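# Turn reversed plates around and reseat them in their nests

## Task

Work out which of the three plates sit back to front and rotate only those end for end. When finished, every plate must rest flat inside the locators of the nest it started in, with its well A1 at the nest corner labelled A1, and must stay that way without the gripper holding it. The gripper must then release and back away.

## Robot and tools

Robot: one four-axis arm (a vertical lift, shoulder, elbow, wrist yaw) carrying a two-finger gripper that always stays level and cannot tilt. The controlled point, end_effector_position, is midway between the two rubber pads, roughly 2 to 3 cm short of the fingertips. In the gripper's own axes the fingers extend along +x and close along y.

World frame: origin on the table top under the arm's base, +z up, +y to the left when facing along +x. Results report the hand position in metres and its orientation as a wxyz quaternion. The printed position can be slightly wrong, more so far from the base.

Plates: on a labelled plate, well A1 sits at the labelled short end, in the corner opposite the labelled long side. To reverse a plate, place it on the raised nest RG, then regrasp it from its other end.

execute_actions takes "actions", a list with zero or one entry, plus an optional "pictures" boolean. An empty list sends nothing and just reports the state. An action is {"rows": [...], "steps": n}: 1 to 15 rows, n from 1 to 15 (default 15), each step lasting 1/30 s; one row per step, the final row reused if rows run out. A wait is {"steps": n} with n up to 300, counted from the previous result, so your reply time is included.

A row is a single list of five numbers, each in [-1, 1], for the one arm: dx, dy, dz, rz, opening. The first four are an offset, not an absolute pose, taken in the gripper's own axes from the hand pose in the most recent result that reports it (before any such result in this scene, or for the second and later calls within one reply, from the hand's pose when the action begins). Every row in an action is measured from that same base, not from the row before. Scale: 1.0 equals 0.6 m of travel or 180 degrees of turn. Positive rz turns from +x toward +y. An all-zero offset returns the hand to the base pose; it is not a pause. opening is absolute: +1 is fully open (0.140 m), -1 is closed, still leaving a 0.066 m gap between pads. Closing fully from open needs at least about 0.6 s.

Each step the commanded pose is clipped to within 70 mm and 16 degrees of the measured pose, so long moves need several actions; after the last step the arm only continues to the last clipped pose. Check the result and send the remainder.

move takes "target" (one five-number row, same meaning and same reference pose as above) and optional "speed" in m/s, 0.002 to 0.5, default 0.25; turning is capped at twice that value in rad/s. It drives a straight path lasting 0.5 to 10 s (longer paths stop short), taking the shorter rotation. The opening is sent at the start. It ignores obstacles, the hand lags and may exceed the speed, especially with the arm near full stretch. Faster contact hits harder; aiming further beyond a contact presses harder. Its result adds a "move:" line giving the ending (done, off_target, moving, held, fault), any limits (paced: pose was clipped; held: some steps were blocked, after which motion may jump faster) and distance from target.

wait takes "seconds" from 0 to 10 and sends nothing new.

zoom_image takes "camera" (cam_high, cam_low or cam_wrist) and "region" [x0, y0, x1, y1] in pixels of that 896x504 image, origin top-left, at most 504 by 504. Calibration lines (intrinsics K, distortion, T_world_to_cam) let you project world points into images; fixed cameras may be off by a few degrees and millimetres.

finished_scene takes "scene", the number of the current scene. It is final and reports success. Replying with no tool call ends everything.

Result lines: the state line with pose; Joint positions listing lift (m, 0 to 0.550), shoulder (-2.000 to 2.000), elbow (-2.800 to 2.800), wrist yaw (-12.566 to 12.566) in rad, then pad gap in m; grip_measured, the measured opening on the command scale, possibly off by about 1 mm throughout; "pose unreachable" when a clearance check altered or blocked a command; HELD on steps where a row was not fully sent; "Hand target" showing where the controller is currently heading.

Gripping: to hold something keep the commanded opening below grip_measured, about 0.04 under for a firm hold, less for a gentler one. Pads push up to roughly 18 N; a fast close squeezes harder.

Cautions: keep the elbow angle more than 0.4 rad away from 0 or the arm may fold and fault. Because offsets start from the measured pose, repeating a small push against something rigid adds no force, but against something yielding it keeps advancing. Contact torque reaching a load limit (lift 56.4 N, shoulder 8.46 N m, elbow 4.23 N m, wrist yaw 1.41 N m, held weight included) freezes the arm for 10 s and drops the rest of the call. Holding loads heats motors: MOTOR HOT appears from 85 °C, and at 100 °C an OVER-TEMPERATURE FAULT brakes the arm until cool. Held parts or loose items may be tugged briefly. The simulation keeps running while you think. Avoid drops, slips, slams, hard hits or strong pushes, and never let anything leave the table.

Each tool is called as name([rows], argument=value, ...), one row to a line, values as JSON.

## Session

execute_actions(actions=[])

Scene clock: 0.00 s of 12600.00 s.
end_effector_position=(+0.4401, -0.3226, +0.1998) grip_measured=+0.97 end_effector_quat_wxyz=(+0.949, +0.000, +0.000, -0.315)
Joint positions: [ 0.195 -0.121  1.144 -1.665  0.139]
Hand target: +0.440, -0.323, +0.200; +0.949, +0.000, +0.000, -0.315

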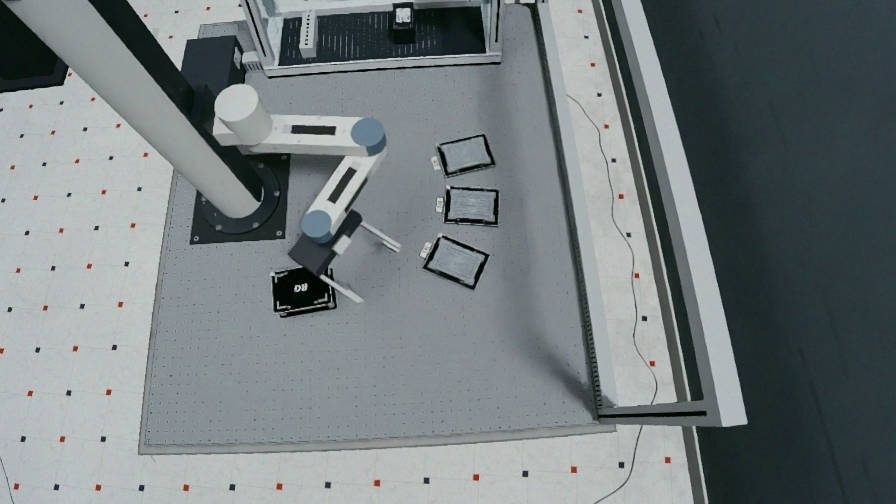

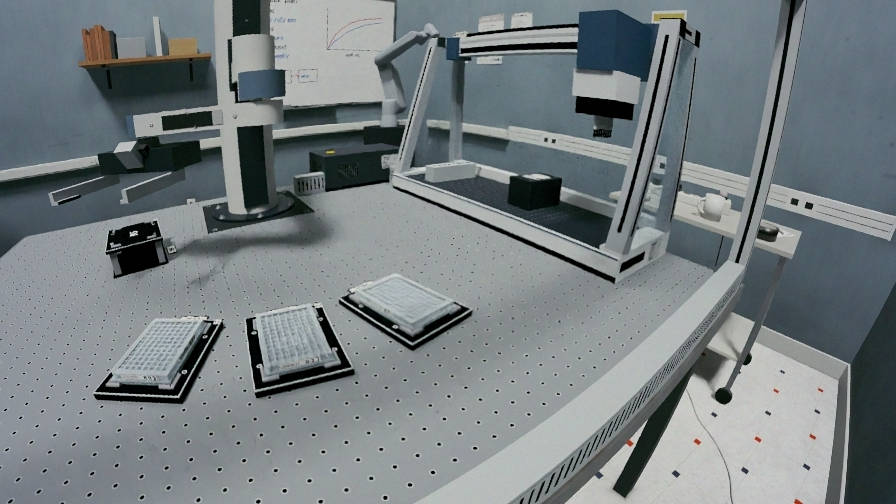

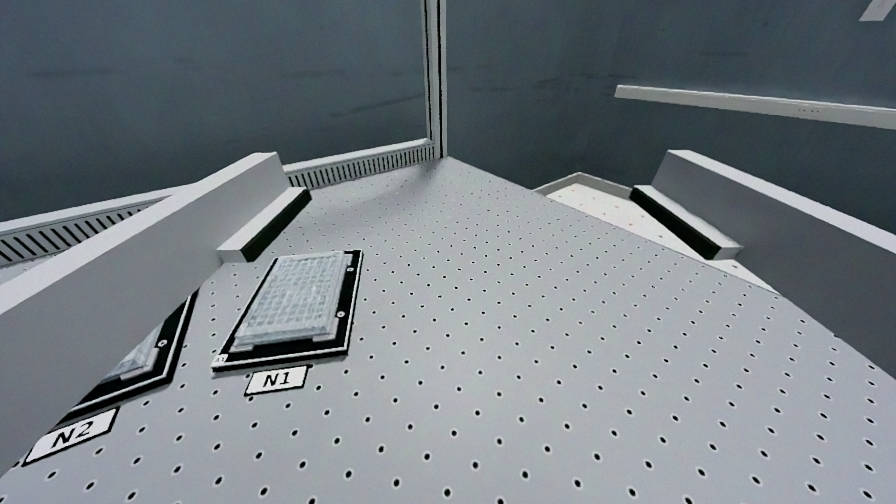

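zoom_image(camera="cam_low", region=[80, 260, 490, 420])

zoom_image(camera="cam_high", region=[400, 120, 520, 300])

zoom_image(camera="cam_high", region=[180, 80, 420, 330])

Region (80, 260, 490, 420) of cam_low's 896x504 image, scaled by 1.229, with more detail than that image has; it fills the top 197 rows of this view, and the rest is white.

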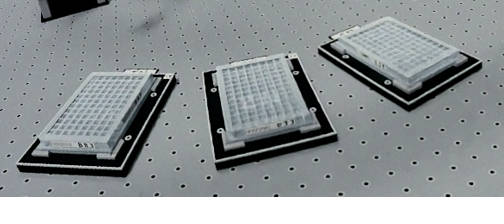

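Region (400, 120, 520, 300) of cam_high's 896x504 image, scaled by 2.800, with more detail than that image has.

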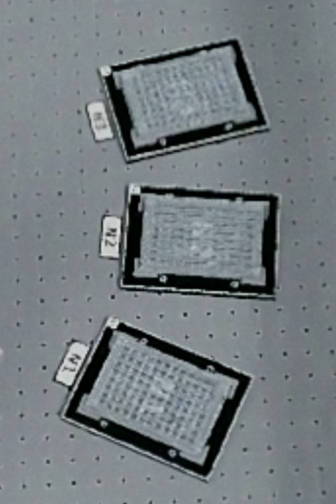

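Region (180, 80, 420, 330) of cam_high's 896x504 image, scaled by 2.016, with more detail than that image has; it fills the left 484 columns of this view, and the rest is white.

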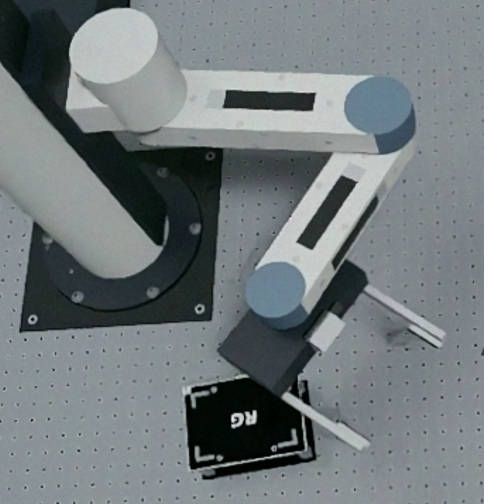

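move(target=[0.136, 0.28, -0.133, 0.054, 0.1], speed=0.4)

Scene clock: 9.27 s of 12600.00 s.
end_effector_position=(+0.6061, -0.2365, +0.1199) grip_measured=+0.10 end_effector_quat_wxyz=(+0.972, +0.000, +0.000, -0.234)
Joint positions: [ 0.115  0.233  1.48  -2.184  0.107]
Hand target: +0.606, -0.237, +0.120; +0.972, +0.000, +0.000, -0.234
Off the commanded pose: 0.000 m, 0 deg.
After step 90, 5.27 s passed at rest.
move: done
camera_calibration (this result's frames):
cam_wrist: T_world_to_cam=[[-0.452387, -0.891809, -0.00487477, 0.0738106], [-0.534169, 0.275336, -0.799283, 0.472463], [0.71415, -0.358981, -0.600934, -0.349531], [0, 0, 0, 1]] pos_world=[0.535383, -0.189736, 0.167947]

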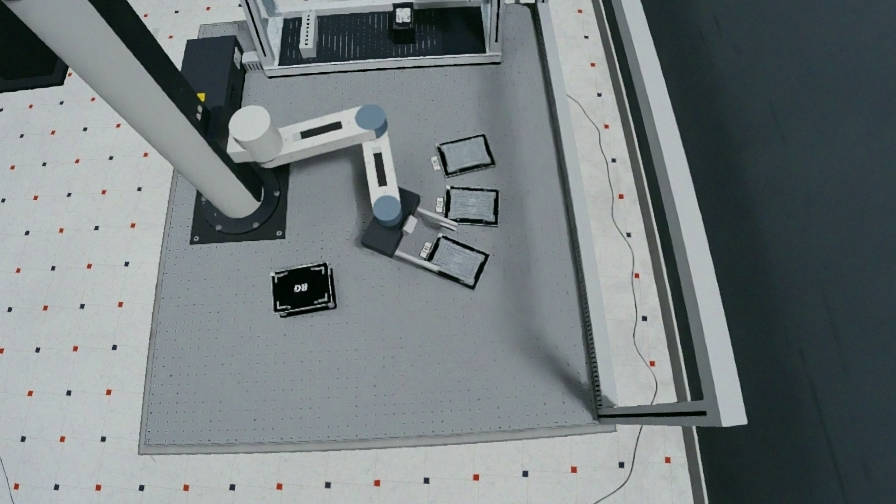

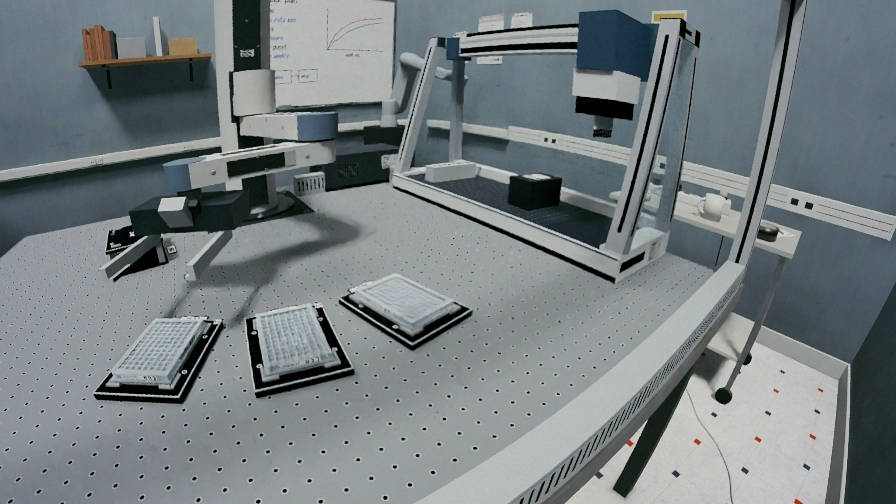

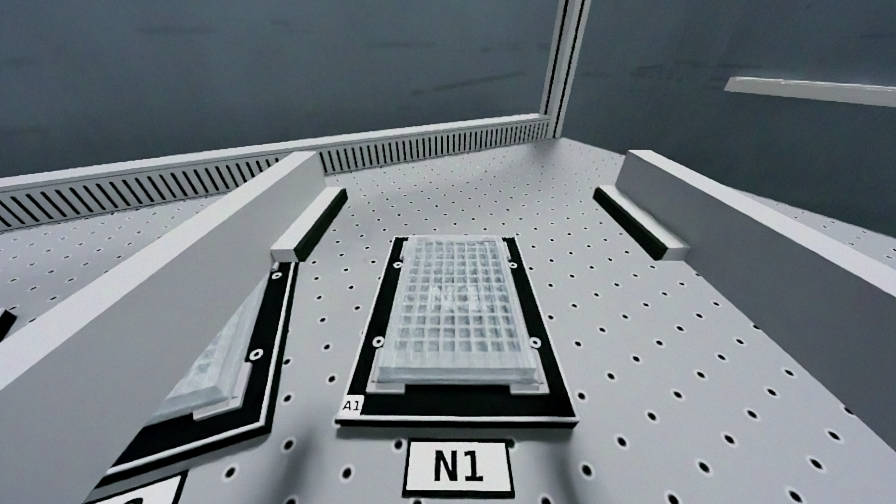

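zoom_image(camera="cam_wrist", region=[330, 220, 590, 440])

Region (330, 220, 590, 440) of cam_wrist's 896x504 image, scaled by 1.938, with more detail than that image has; it fills the top 426 rows of this view, and the rest is white.

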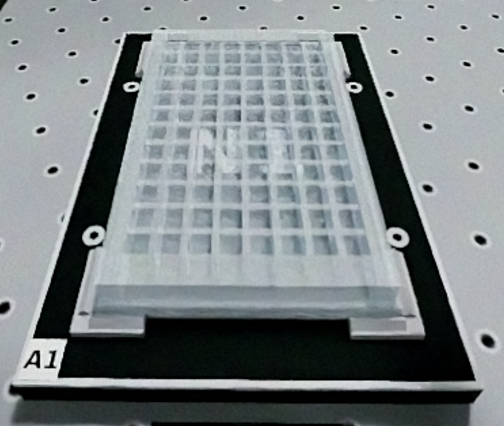

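move(target=[0.0933, 0.006, -0.1167, -0.003, 0.1], speed=0.3)

Scene clock: 14.57 s of 12600.00 s.
end_effector_position=(+0.6576, -0.2586, +0.0498) grip_measured=+0.10 end_effector_quat_wxyz=(+0.971, +0.000, +0.000, -0.238)
Joint positions: [ 0.045  0.115  1.797 -2.393  0.107]
Hand target: +0.658, -0.259, +0.050; +0.971, +0.000, +0.000, -0.238
Off the commanded pose: 0.000 m, 0 deg.
After step 90, 1.50 s passed at rest.
move: done
camera_calibration (this result's frames):
cam_wrist: T_world_to_cam=[[-0.460431, -0.887682, -0.00487477, 0.0834457], [-0.531657, 0.280154, -0.799283, 0.449684], [0.710875, -0.365423, -0.600934, -0.435928], [0, 0, 0, 1]] pos_world=[0.58739, -0.211206, 0.0978675]

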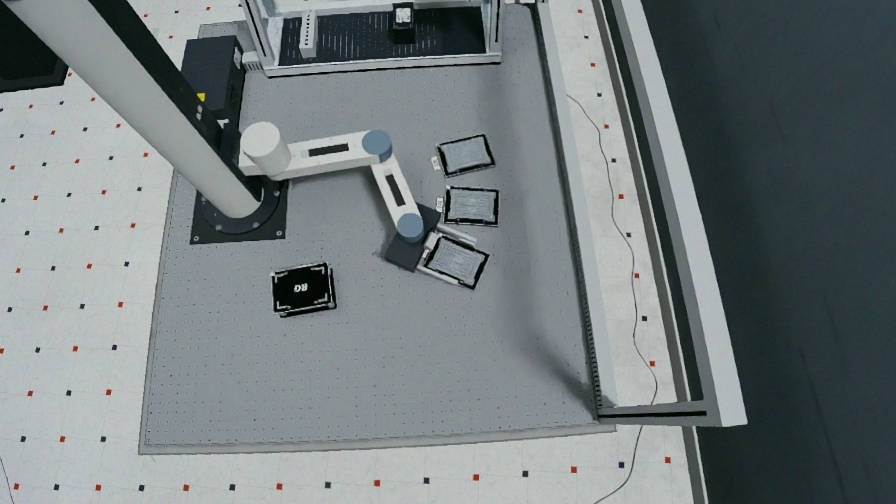

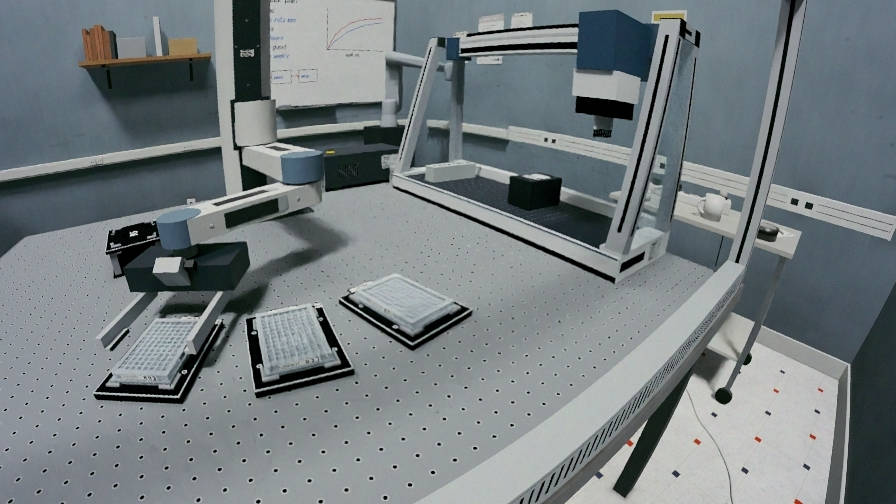

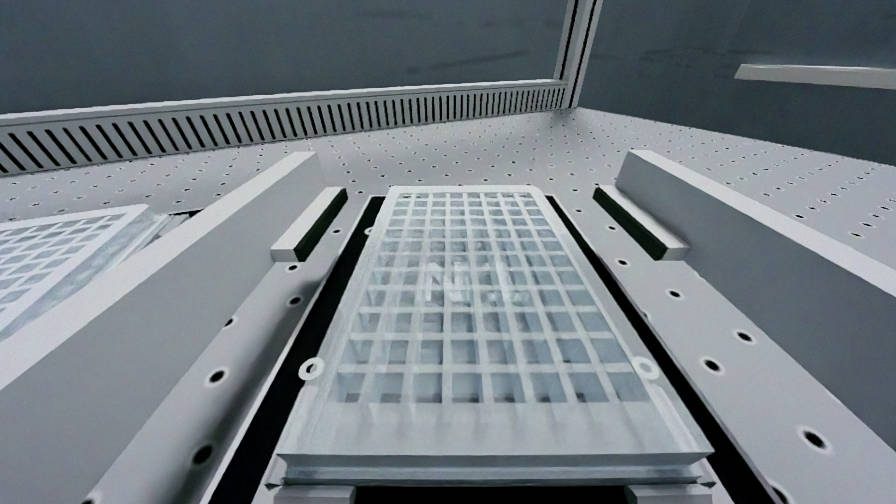

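move(target=[-0.0117, 0, -0.028, 0, 0.1], speed=0.08)

Scene clock: 19.27 s of 12600.00 s.
end_effector_position=(+0.6514, -0.2555, +0.0330) grip_measured=+0.10 end_effector_quat_wxyz=(+0.971, +0.000, +0.000, -0.238)
Joint positions: [ 0.028  0.134  1.754 -2.368  0.107]
Hand target: +0.651, -0.255, +0.033; +0.971, +0.000, +0.000, -0.238
Off the commanded pose: 0.000 m, 0 deg.
After step 90, 1.00 s passed at rest.
move: done
camera_calibration (this result's frames):
cam_wrist: T_world_to_cam=[[-0.460812, -0.887484, -0.00487477, 0.083538], [-0.531537, 0.280382, -0.799283, 0.431979], [0.710718, -0.365728, -0.600934, -0.440434], [0, 0, 0, 1]] pos_world=[0.581133, -0.20806, 0.0810084]

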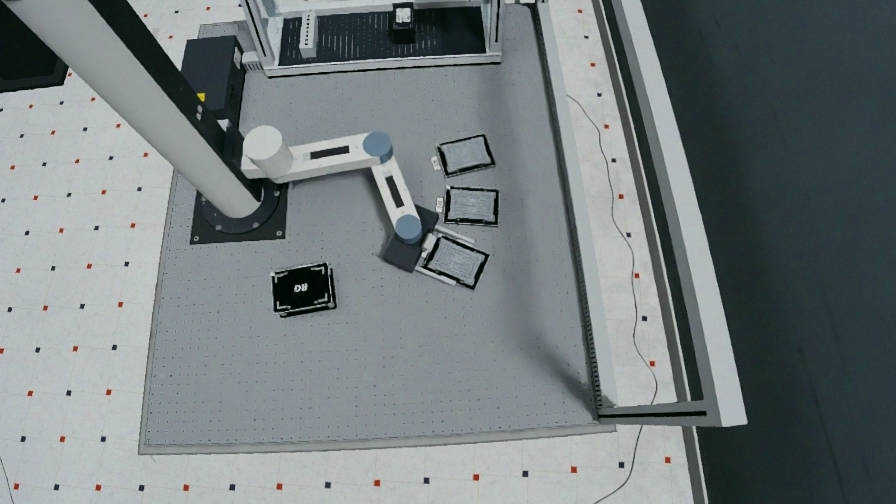

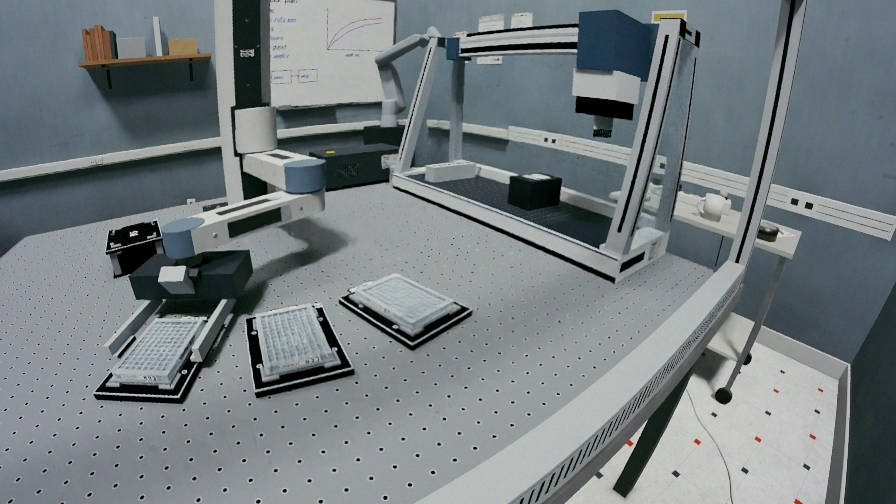

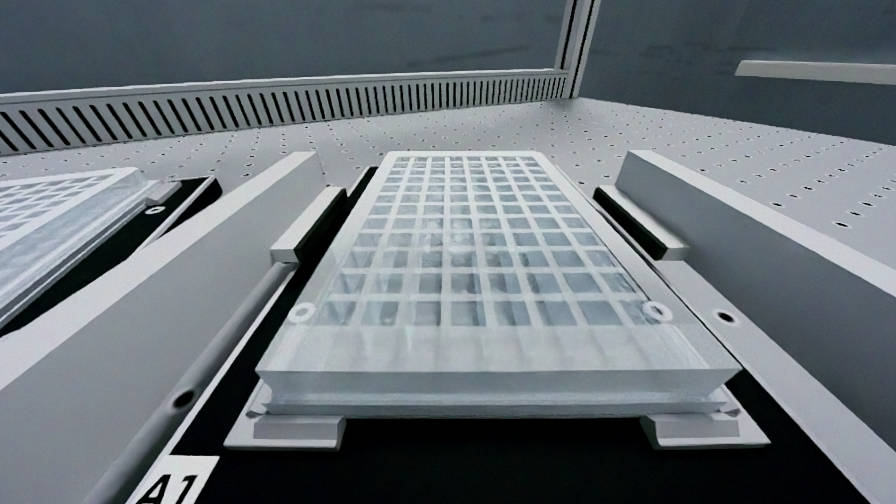

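zoom_image(camera="cam_wrist", region=[200, 170, 480, 460])

zoom_image(camera="cam_low", region=[85, 290, 245, 410])

Region (200, 170, 480, 460) of cam_wrist's 896x504 image, scaled by 1.738, with more detail than that image has; it fills the left 487 columns of this view, and the rest is white.

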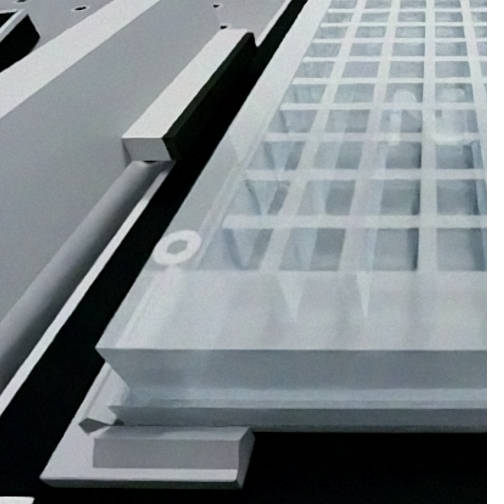

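Region (85, 290, 245, 410) of cam_low's 896x504 image, scaled by 3.150, with more detail than that image has; it fills the top 378 rows of this view, and the rest is white.

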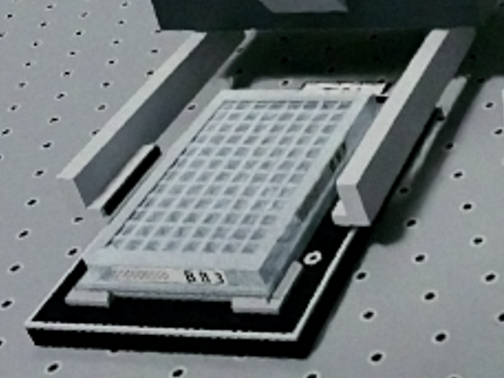

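execute_actions([
  {"rows": [[0,0,0,0,-0.1],[0,0,0,0,-0.2],[0,0,0,0,-0.3],[0,0,0,0,-0.35],[0,0,0,0,-0.4],[0,0,0,0,-0.43],[0,0,0,0,-0.46],[0,0,0,0,-0.48],[0,0,0,0,-0.5],[0,0,0,0,-0.52],[0,0,0,0,-0.54],[0,0,0,0,-0.56],[0,0,0,0,-0.58]], "steps": 15},
], pictures=false)

execute_actions([
  {"steps": 10},
])

Scene clock: 22.73 s of 12600.00 s.
end_effector_position=(+0.6517, -0.2551, +0.0333) grip_measured=-0.57 end_effector_quat_wxyz=(+0.971, +0.000, +0.000, -0.237)
Joint positions: [ 0.028  0.134  1.754 -2.367  0.082]
Hand target: +0.651, -0.256, +0.033; +0.971, +0.000, +0.000, -0.238
Off the commanded pose: 0.001 m, 0 deg.
Steps of this call (steps 1 to 89: nothing new was sent; steps 90 to 104: all 15 steps of this action). Readings (end_effector_position):
90: (+0.6514, -0.2555, +0.0330)
91: (+0.6514, -0.2555, +0.0330)
93: (+0.6514, -0.2555, +0.0330)
97: (+0.6514, -0.2555, +0.0330)
104: the state above

Scene clock: 23.07 s of 12600.00 s.
end_effector_position=(+0.6517, -0.2551, +0.0333) grip_measured=-0.57 end_effector_quat_wxyz=(+0.971, +0.000, +0.000, -0.237)
Joint positions: [ 0.028  0.134  1.754 -2.367  0.082]
Hand target: +0.651, -0.256, +0.033; +0.971, +0.000, +0.000, -0.238
Off the commanded pose: 0.001 m, 0 deg.
Steps of this call (steps 1 to 10: nothing new was sent). Readings (end_effector_position):
1: (+0.6517, -0.2551, +0.0333)
2: (+0.6517, -0.2551, +0.0333)
4: (+0.6517, -0.2551, +0.0333)
8: (+0.6517, -0.2551, +0.0333)
10: the state above
camera_calibration (this result's frames):
cam_wrist: T_world_to_cam=[[-0.458784, -0.888535, -0.00487477, 0.0825329], [-0.532176, 0.279167, -0.799283, 0.432396], [0.711552, -0.364104, -0.600934, -0.440461], [0, 0, 0, 1]] pos_world=[0.581387, -0.207751, 0.0813209]

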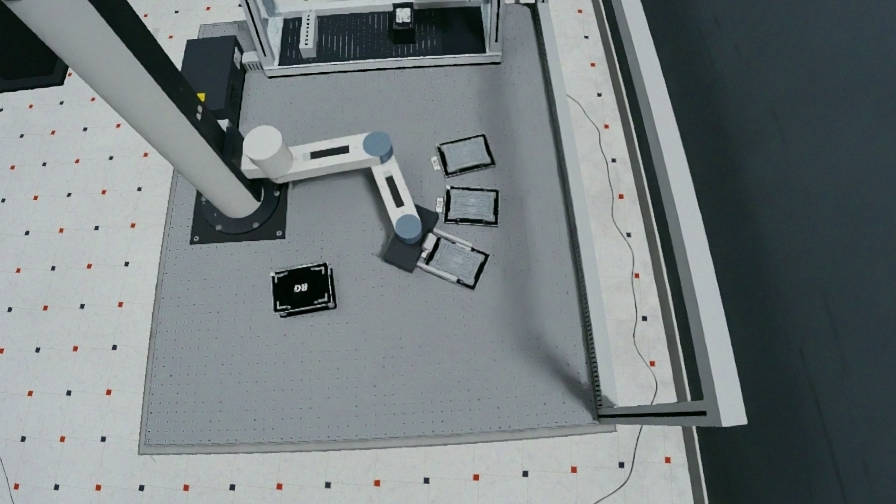

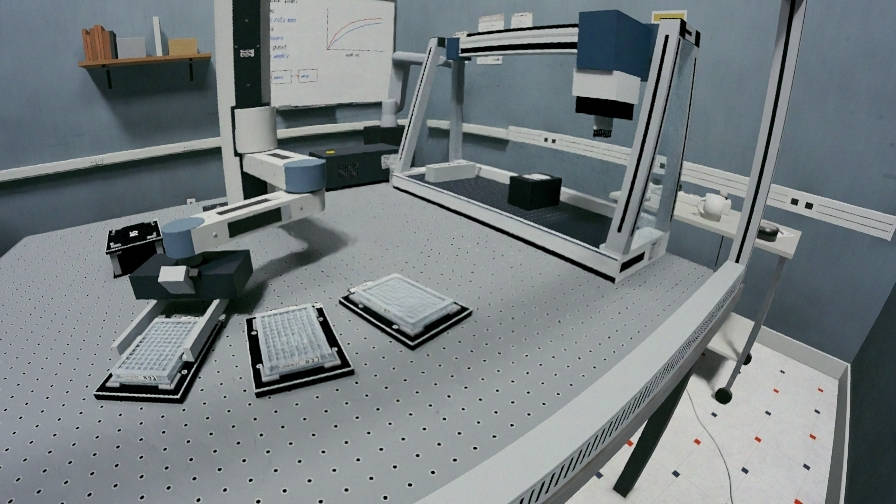

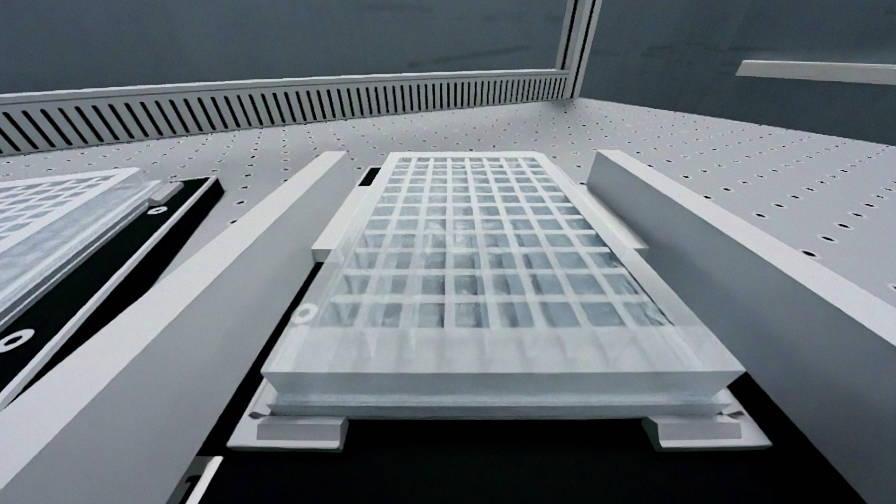

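execute_actions([
  {"rows": [[0,0,0,0,-0.615],[0,0,0,0,-0.615],[0,0,0,0,-0.615],[0,0,0,0,-0.615],[0,0,0.01,0,-0.615],[0,0,0.02,0,-0.615],[0,0,0.04,0,-0.615],[0,0,0.06,0,-0.615],[0,0,0.08,0,-0.615]], "steps": 15},
], pictures=false)

Scene clock: 26.67 s of 12600.00 s.
end_effector_position=(+0.6518, -0.2549, +0.0814) grip_measured=-0.59 end_effector_quat_wxyz=(+0.972, +0.000, +0.000, -0.237)
Joint positions: [ 0.076  0.134  1.754 -2.367  0.081]
Hand target: +0.652, -0.255, +0.081; +0.971, +0.000, +0.000, -0.237
Off the commanded pose: 0.000 m, 0 deg.
Steps of this call (steps 1 to 90: nothing new was sent; then 0.10 s passed at rest; steps 91 to 105: all 15 steps of this action). Readings (end_effector_position):
91: (+0.6518, -0.2550, +0.0333)
92: (+0.6519, -0.2549, +0.0334)
94: (+0.6519, -0.2549, +0.0334)
98: (+0.6518, -0.2549, +0.0412)
105: the state above

move(target=[-0.57, -0.445, 0.18, 0.174, -0.63], speed=0.4)

Scene clock: 29.53 s of 12600.00 s.
end_effector_position=(+0.2255, -0.3350, +0.1894) grip_measured=-0.59 end_effector_quat_wxyz=(+0.999, +0.000, +0.000, +0.034)
Joint positions: [ 0.184 -1.086  1.502 -0.347  0.081]
Hand target: +0.226, -0.335, +0.189; +0.999, +0.000, +0.000, +0.034
Off the commanded pose: 0.000 m, 0 deg.
move: done; limits=paced
camera_calibration (this result's frames):
cam_wrist: T_world_to_cam=[[0.0704444, -0.997504, -0.00487477, -0.339161], [-0.599723, -0.0384468, -0.799283, 0.261491], [0.797101, 0.0592286, -0.600934, 0.0501098], [0, 0, 0, 1]] pos_world=[0.140772, -0.331229, 0.237465]

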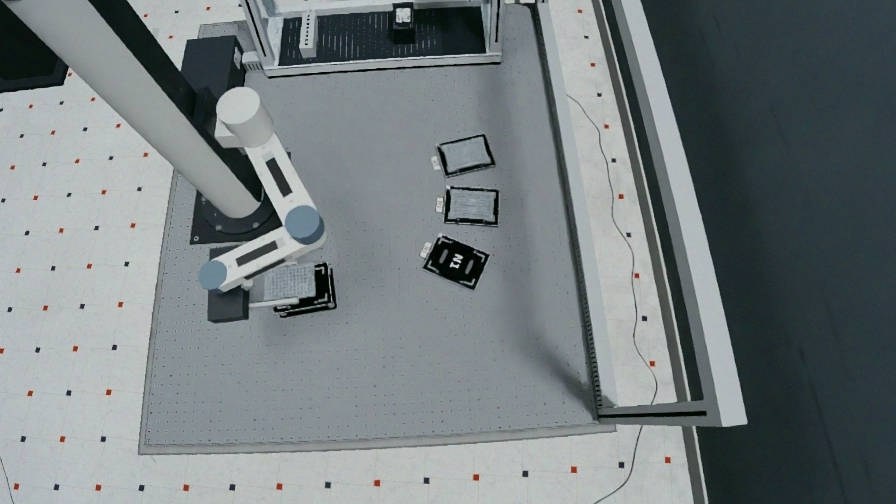

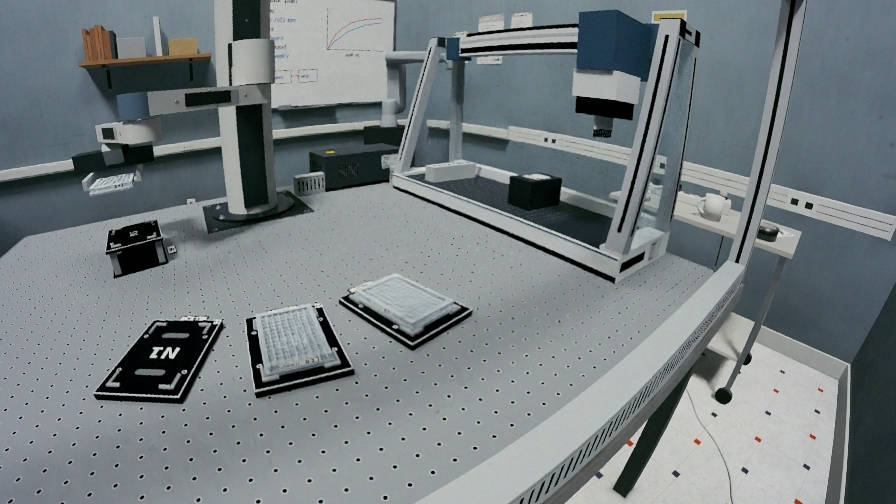

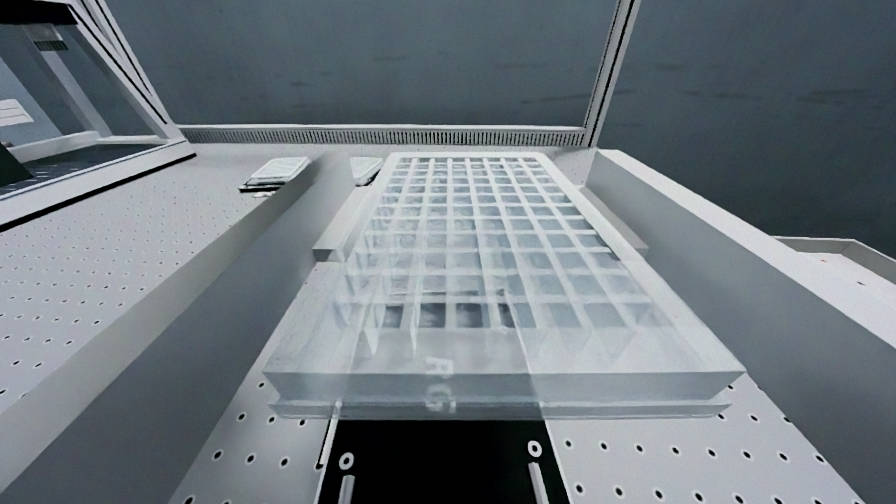

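move(target=[-0.005, 0.025, -0.14, 0.017, -0.63], speed=0.2)

Scene clock: 31.40 s of 12600.00 s.
end_effector_position=(+0.2214, -0.3203, +0.1053) grip_measured=-0.59 end_effector_quat_wxyz=(+0.998, +0.000, +0.000, +0.061)
Joint positions: [ 0.1   -1.087  1.469 -0.26   0.081]
Hand target: +0.221, -0.320, +0.105; +0.998, +0.000, +0.000, +0.061
Off the commanded pose: 0.000 m, 0 deg.
move: done
camera_calibration (this result's frames):
cam_wrist: T_world_to_cam=[[0.123325, -0.992354, -0.00487477, -0.334671], [-0.596835, -0.0702456, -0.799283, 0.181611], [0.79283, 0.101481, -0.600934, 0.0164179], [0, 0, 0, 1]] pos_world=[0.136648, -0.321021, 0.153393]

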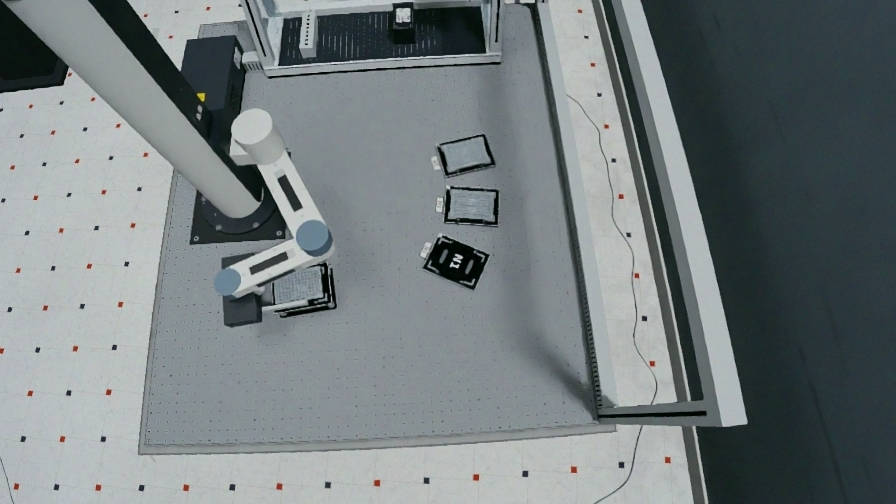

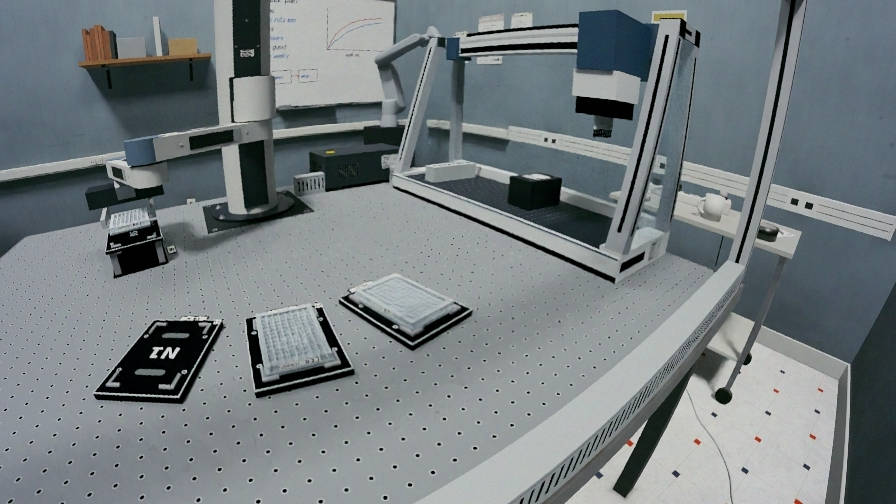

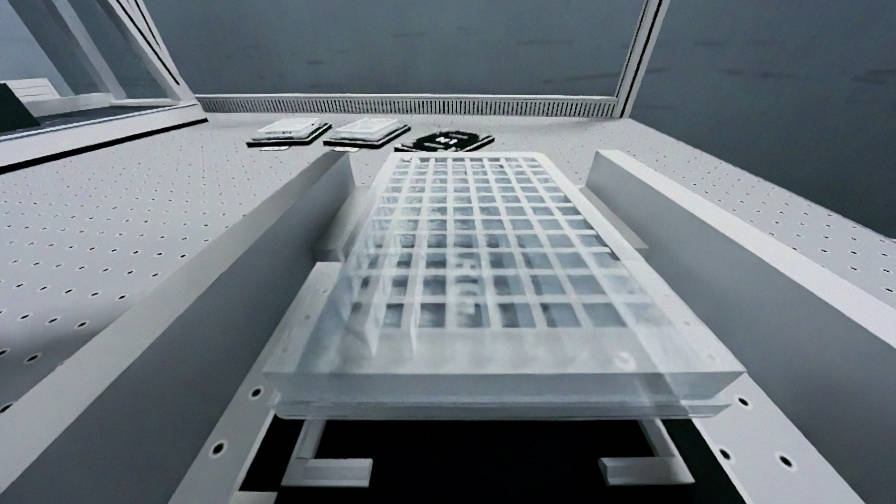

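zoom_image(camera="cam_wrist", region=[250, 330, 750, 504])

Region (250, 330, 750, 504) of cam_wrist's 896x504 image, scaled by 1.008, with more detail than that image has; it fills the top 175 rows of this view, and the rest is white.

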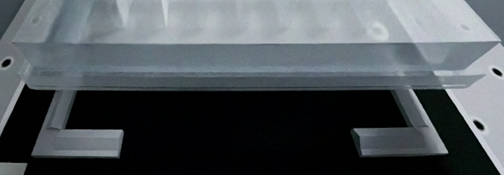

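move(target=[-0.0007, 0, -0.0405, 0.001, -0.63], speed=0.04)

Scene clock: 34.13 s of 12600.00 s.
end_effector_position=(+0.2210, -0.3200, +0.0813) grip_measured=-0.59 end_effector_quat_wxyz=(+0.998, +0.000, +0.000, +0.063)
Joint positions: [ 0.076 -1.089  1.471 -0.256  0.081]
Hand target: +0.221, -0.320, +0.081; +0.998, +0.000, +0.000, +0.062
Off the commanded pose: 0.000 m, 0 deg.
move: done
camera_calibration (this result's frames):
cam_wrist: T_world_to_cam=[[0.128379, -0.991713, -0.00487477, -0.33532], [-0.596469, -0.0732853, -0.799283, 0.161121], [0.792303, 0.105519, -0.600934, 0.00369537], [0, 0, 0, 1]] pos_world=[0.136224, -0.321123, 0.129367]

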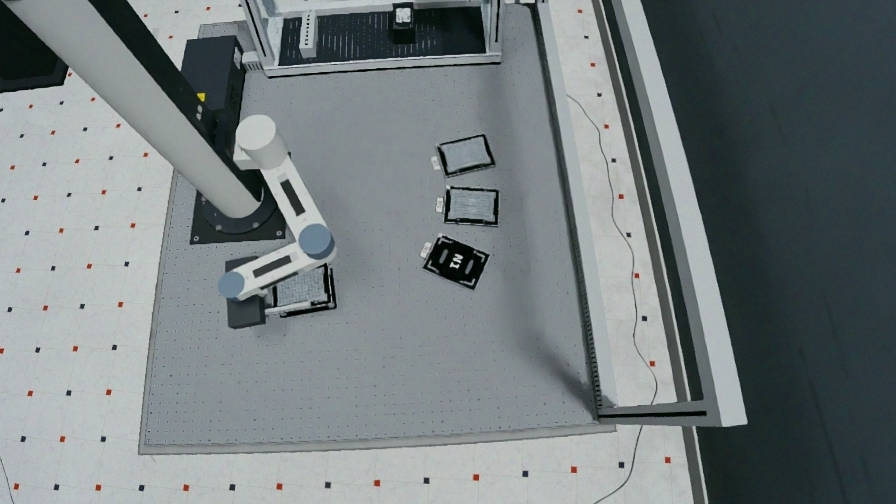

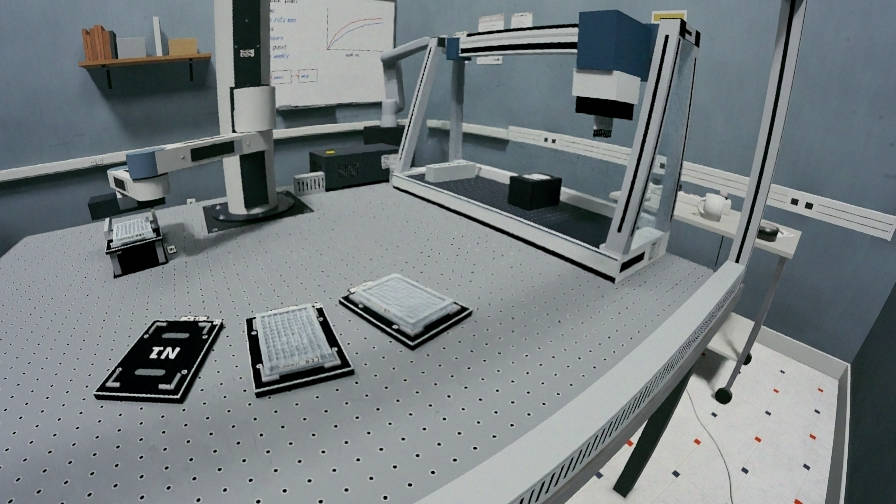

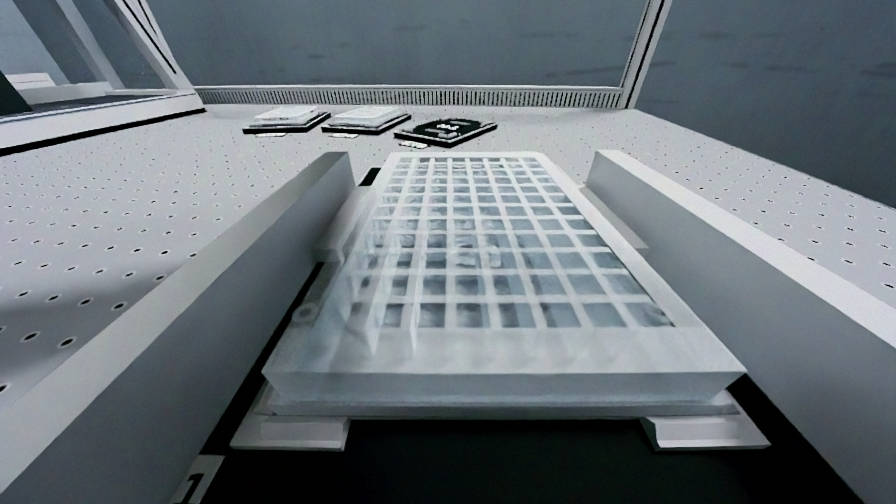

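execute_actions([
  {"rows": [[0,0,0,0,-0.55],[0,0,0,0,-0.45],[0,0,0,0,-0.3],[0,0,0,0,-0.1],[0,0,0,0,0.1],[0,0,0,0,0.1],[0,0,0,0,0.1],[0,0,0,0,0.1],[0,0,0.03,0,0.1],[0,0,0.06,0,0.1]], "steps": 15},
], pictures=false)

execute_actions([
  {"rows": [[0,0,0.01,-0.5,0.1]], "steps": 15},
])

Scene clock: 36.03 s of 12600.00 s.
end_effector_position=(+0.2210, -0.3200, +0.1102) grip_measured=+0.10 end_effector_quat_wxyz=(+0.998, +0.000, +0.000, +0.063)
Joint positions: [ 0.105 -1.089  1.471 -0.256  0.107]
Hand target: +0.221, -0.320, +0.117; +0.998, +0.000, +0.000, +0.063
Off the commanded pose: 0.007 m, 0 deg.
Steps of this call (steps 1 to 42: nothing new was sent; steps 43 to 57: all 15 steps of this action). Readings (end_effector_position):
43: (+0.2210, -0.3200, +0.0813)
44: (+0.2210, -0.3199, +0.0815)
46: (+0.2210, -0.3199, +0.0814)
50: (+0.2210, -0.3200, +0.0814)
57: the state above

Scene clock: 36.53 s of 12600.00 s.
end_effector_position=(+0.2178, -0.3175, +0.1162) grip_measured=+0.10 end_effector_quat_wxyz=(+0.934, +0.000, +0.000, -0.358)
Joint positions: [ 0.111 -0.879  0.914 -0.767  0.107]
Hand target: +0.217, -0.316, +0.116; +0.897, +0.000, +0.000, -0.442
Off the commanded pose: 0.004 m, 41 deg; orientation clipped at the last step of the last action.
Steps of this call (steps 1 to 15: all 15 steps of this action). Readings (end_effector_position):
1: (+0.2210, -0.3200, +0.1144)
2: (+0.2212, -0.3199, +0.1169)
4: (+0.2211, -0.3196, +0.1173)
8: (+0.2189, -0.3191, +0.1163)
15: the state above
camera_calibration (this result's frames):
cam_wrist: T_world_to_cam=[[-0.667186, -0.744875, -0.00487477, -0.0806365], [-0.445032, 0.403847, -0.799283, 0.305821], [0.597335, -0.531101, -0.600934, -0.13277], [0, 0, 0, 1]] pos_world=[0.161609, -0.254084, 0.164259]

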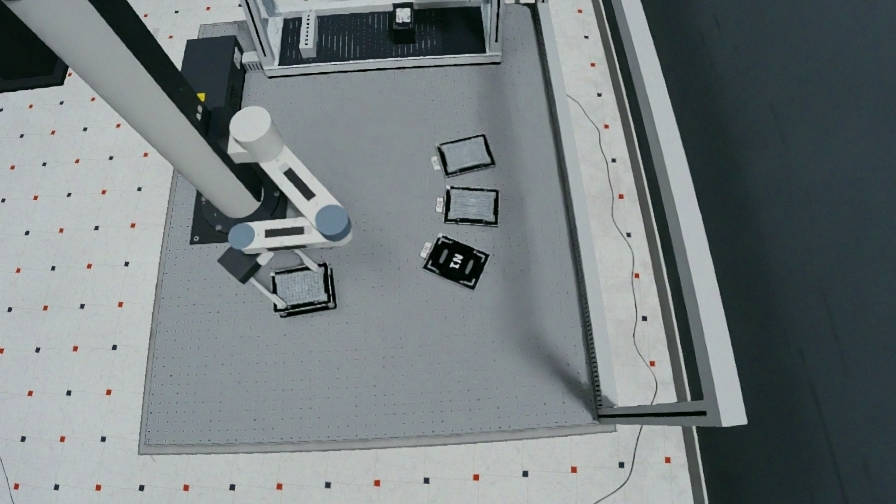

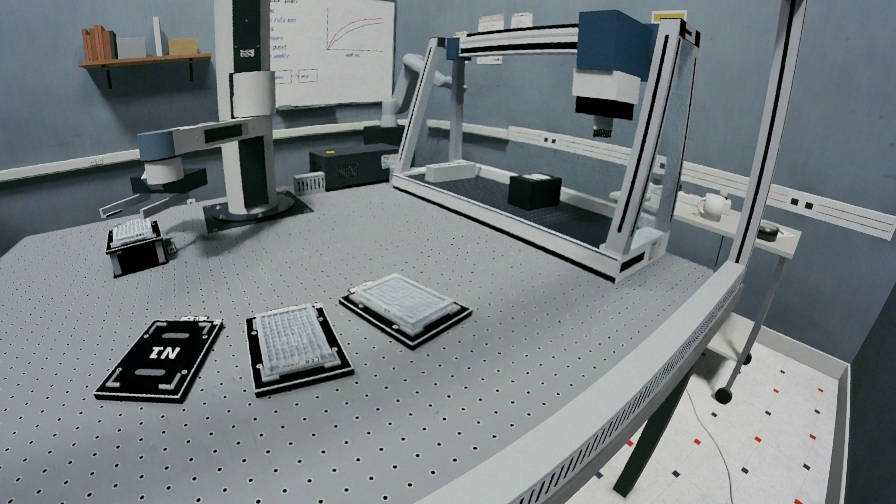

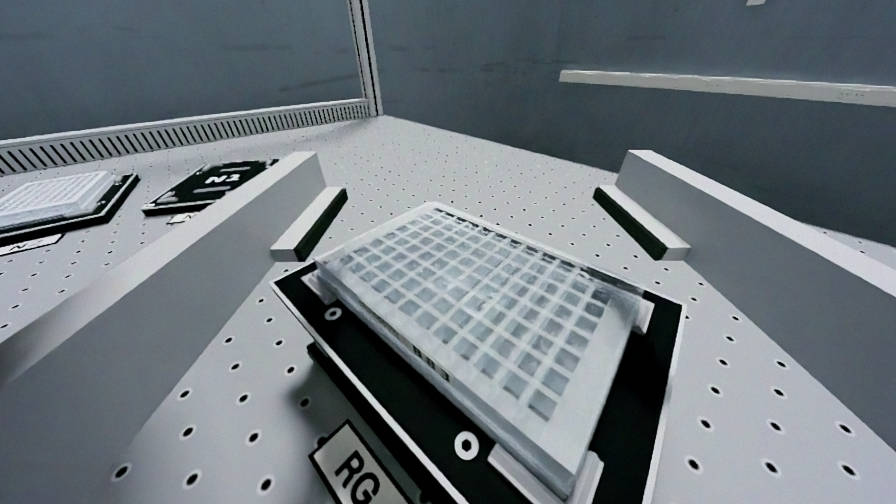

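move(target=[0.0068, 0.0005, -0.02, -0.727, 0.1], speed=0.5)

Scene clock: 40.20 s of 12600.00 s.
end_effector_position=(+0.2210, -0.3198, +0.1043) grip_measured=+0.10 end_effector_quat_wxyz=(-0.063, -0.000, -0.000, +0.998)
Joint positions: [ 0.099 -0.281  1.493 -4.229  0.107]
Hand target: +0.221, -0.320, +0.104; -0.063, -0.000, -0.000, +0.998
Off the commanded pose: 0.000 m, 0 deg.
move: done
camera_calibration (this result's frames):
cam_wrist: T_world_to_cam=[[-0.12693, 0.9919, -0.00487477, 0.355809], [0.596575, 0.0724136, -0.799283, -0.0375733], [-0.792456, -0.104361, -0.600934, 0.30054], [0, 0, 0, 1]] pos_world=[0.305743, -0.318841, 0.152307]

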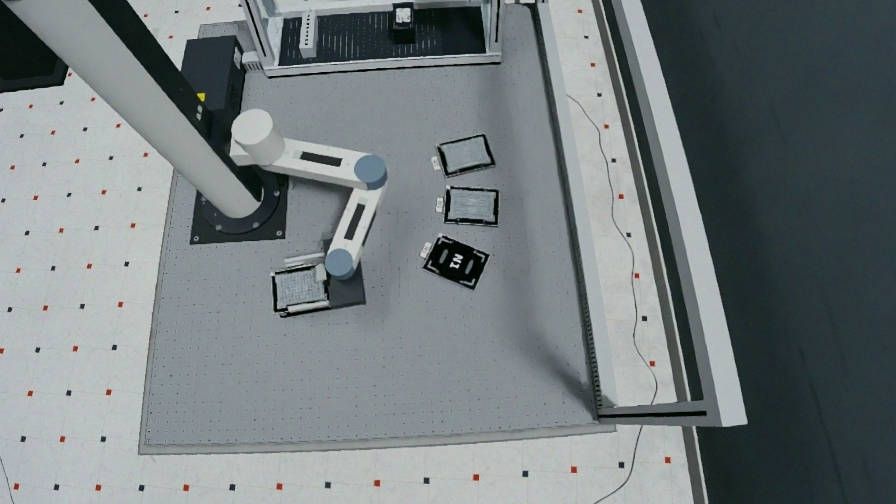

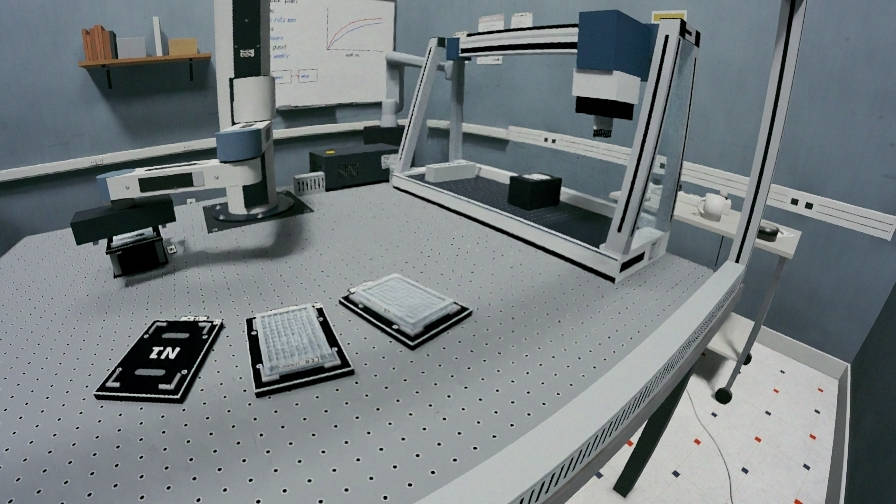

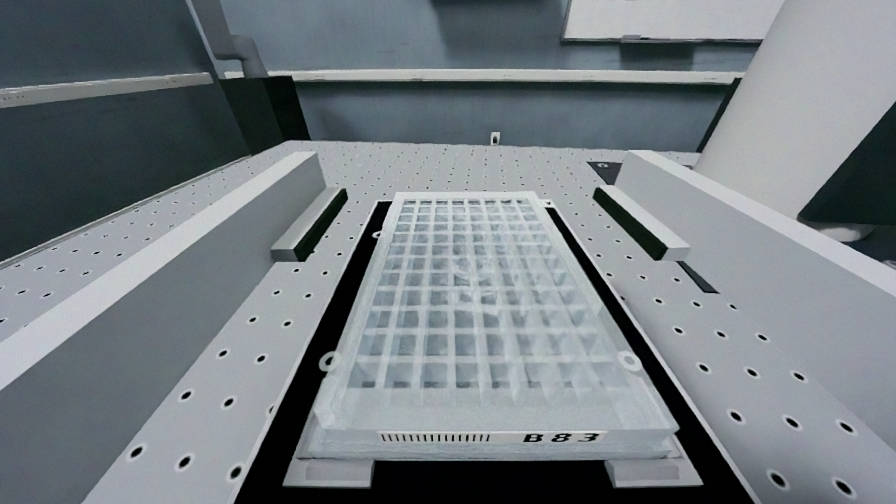

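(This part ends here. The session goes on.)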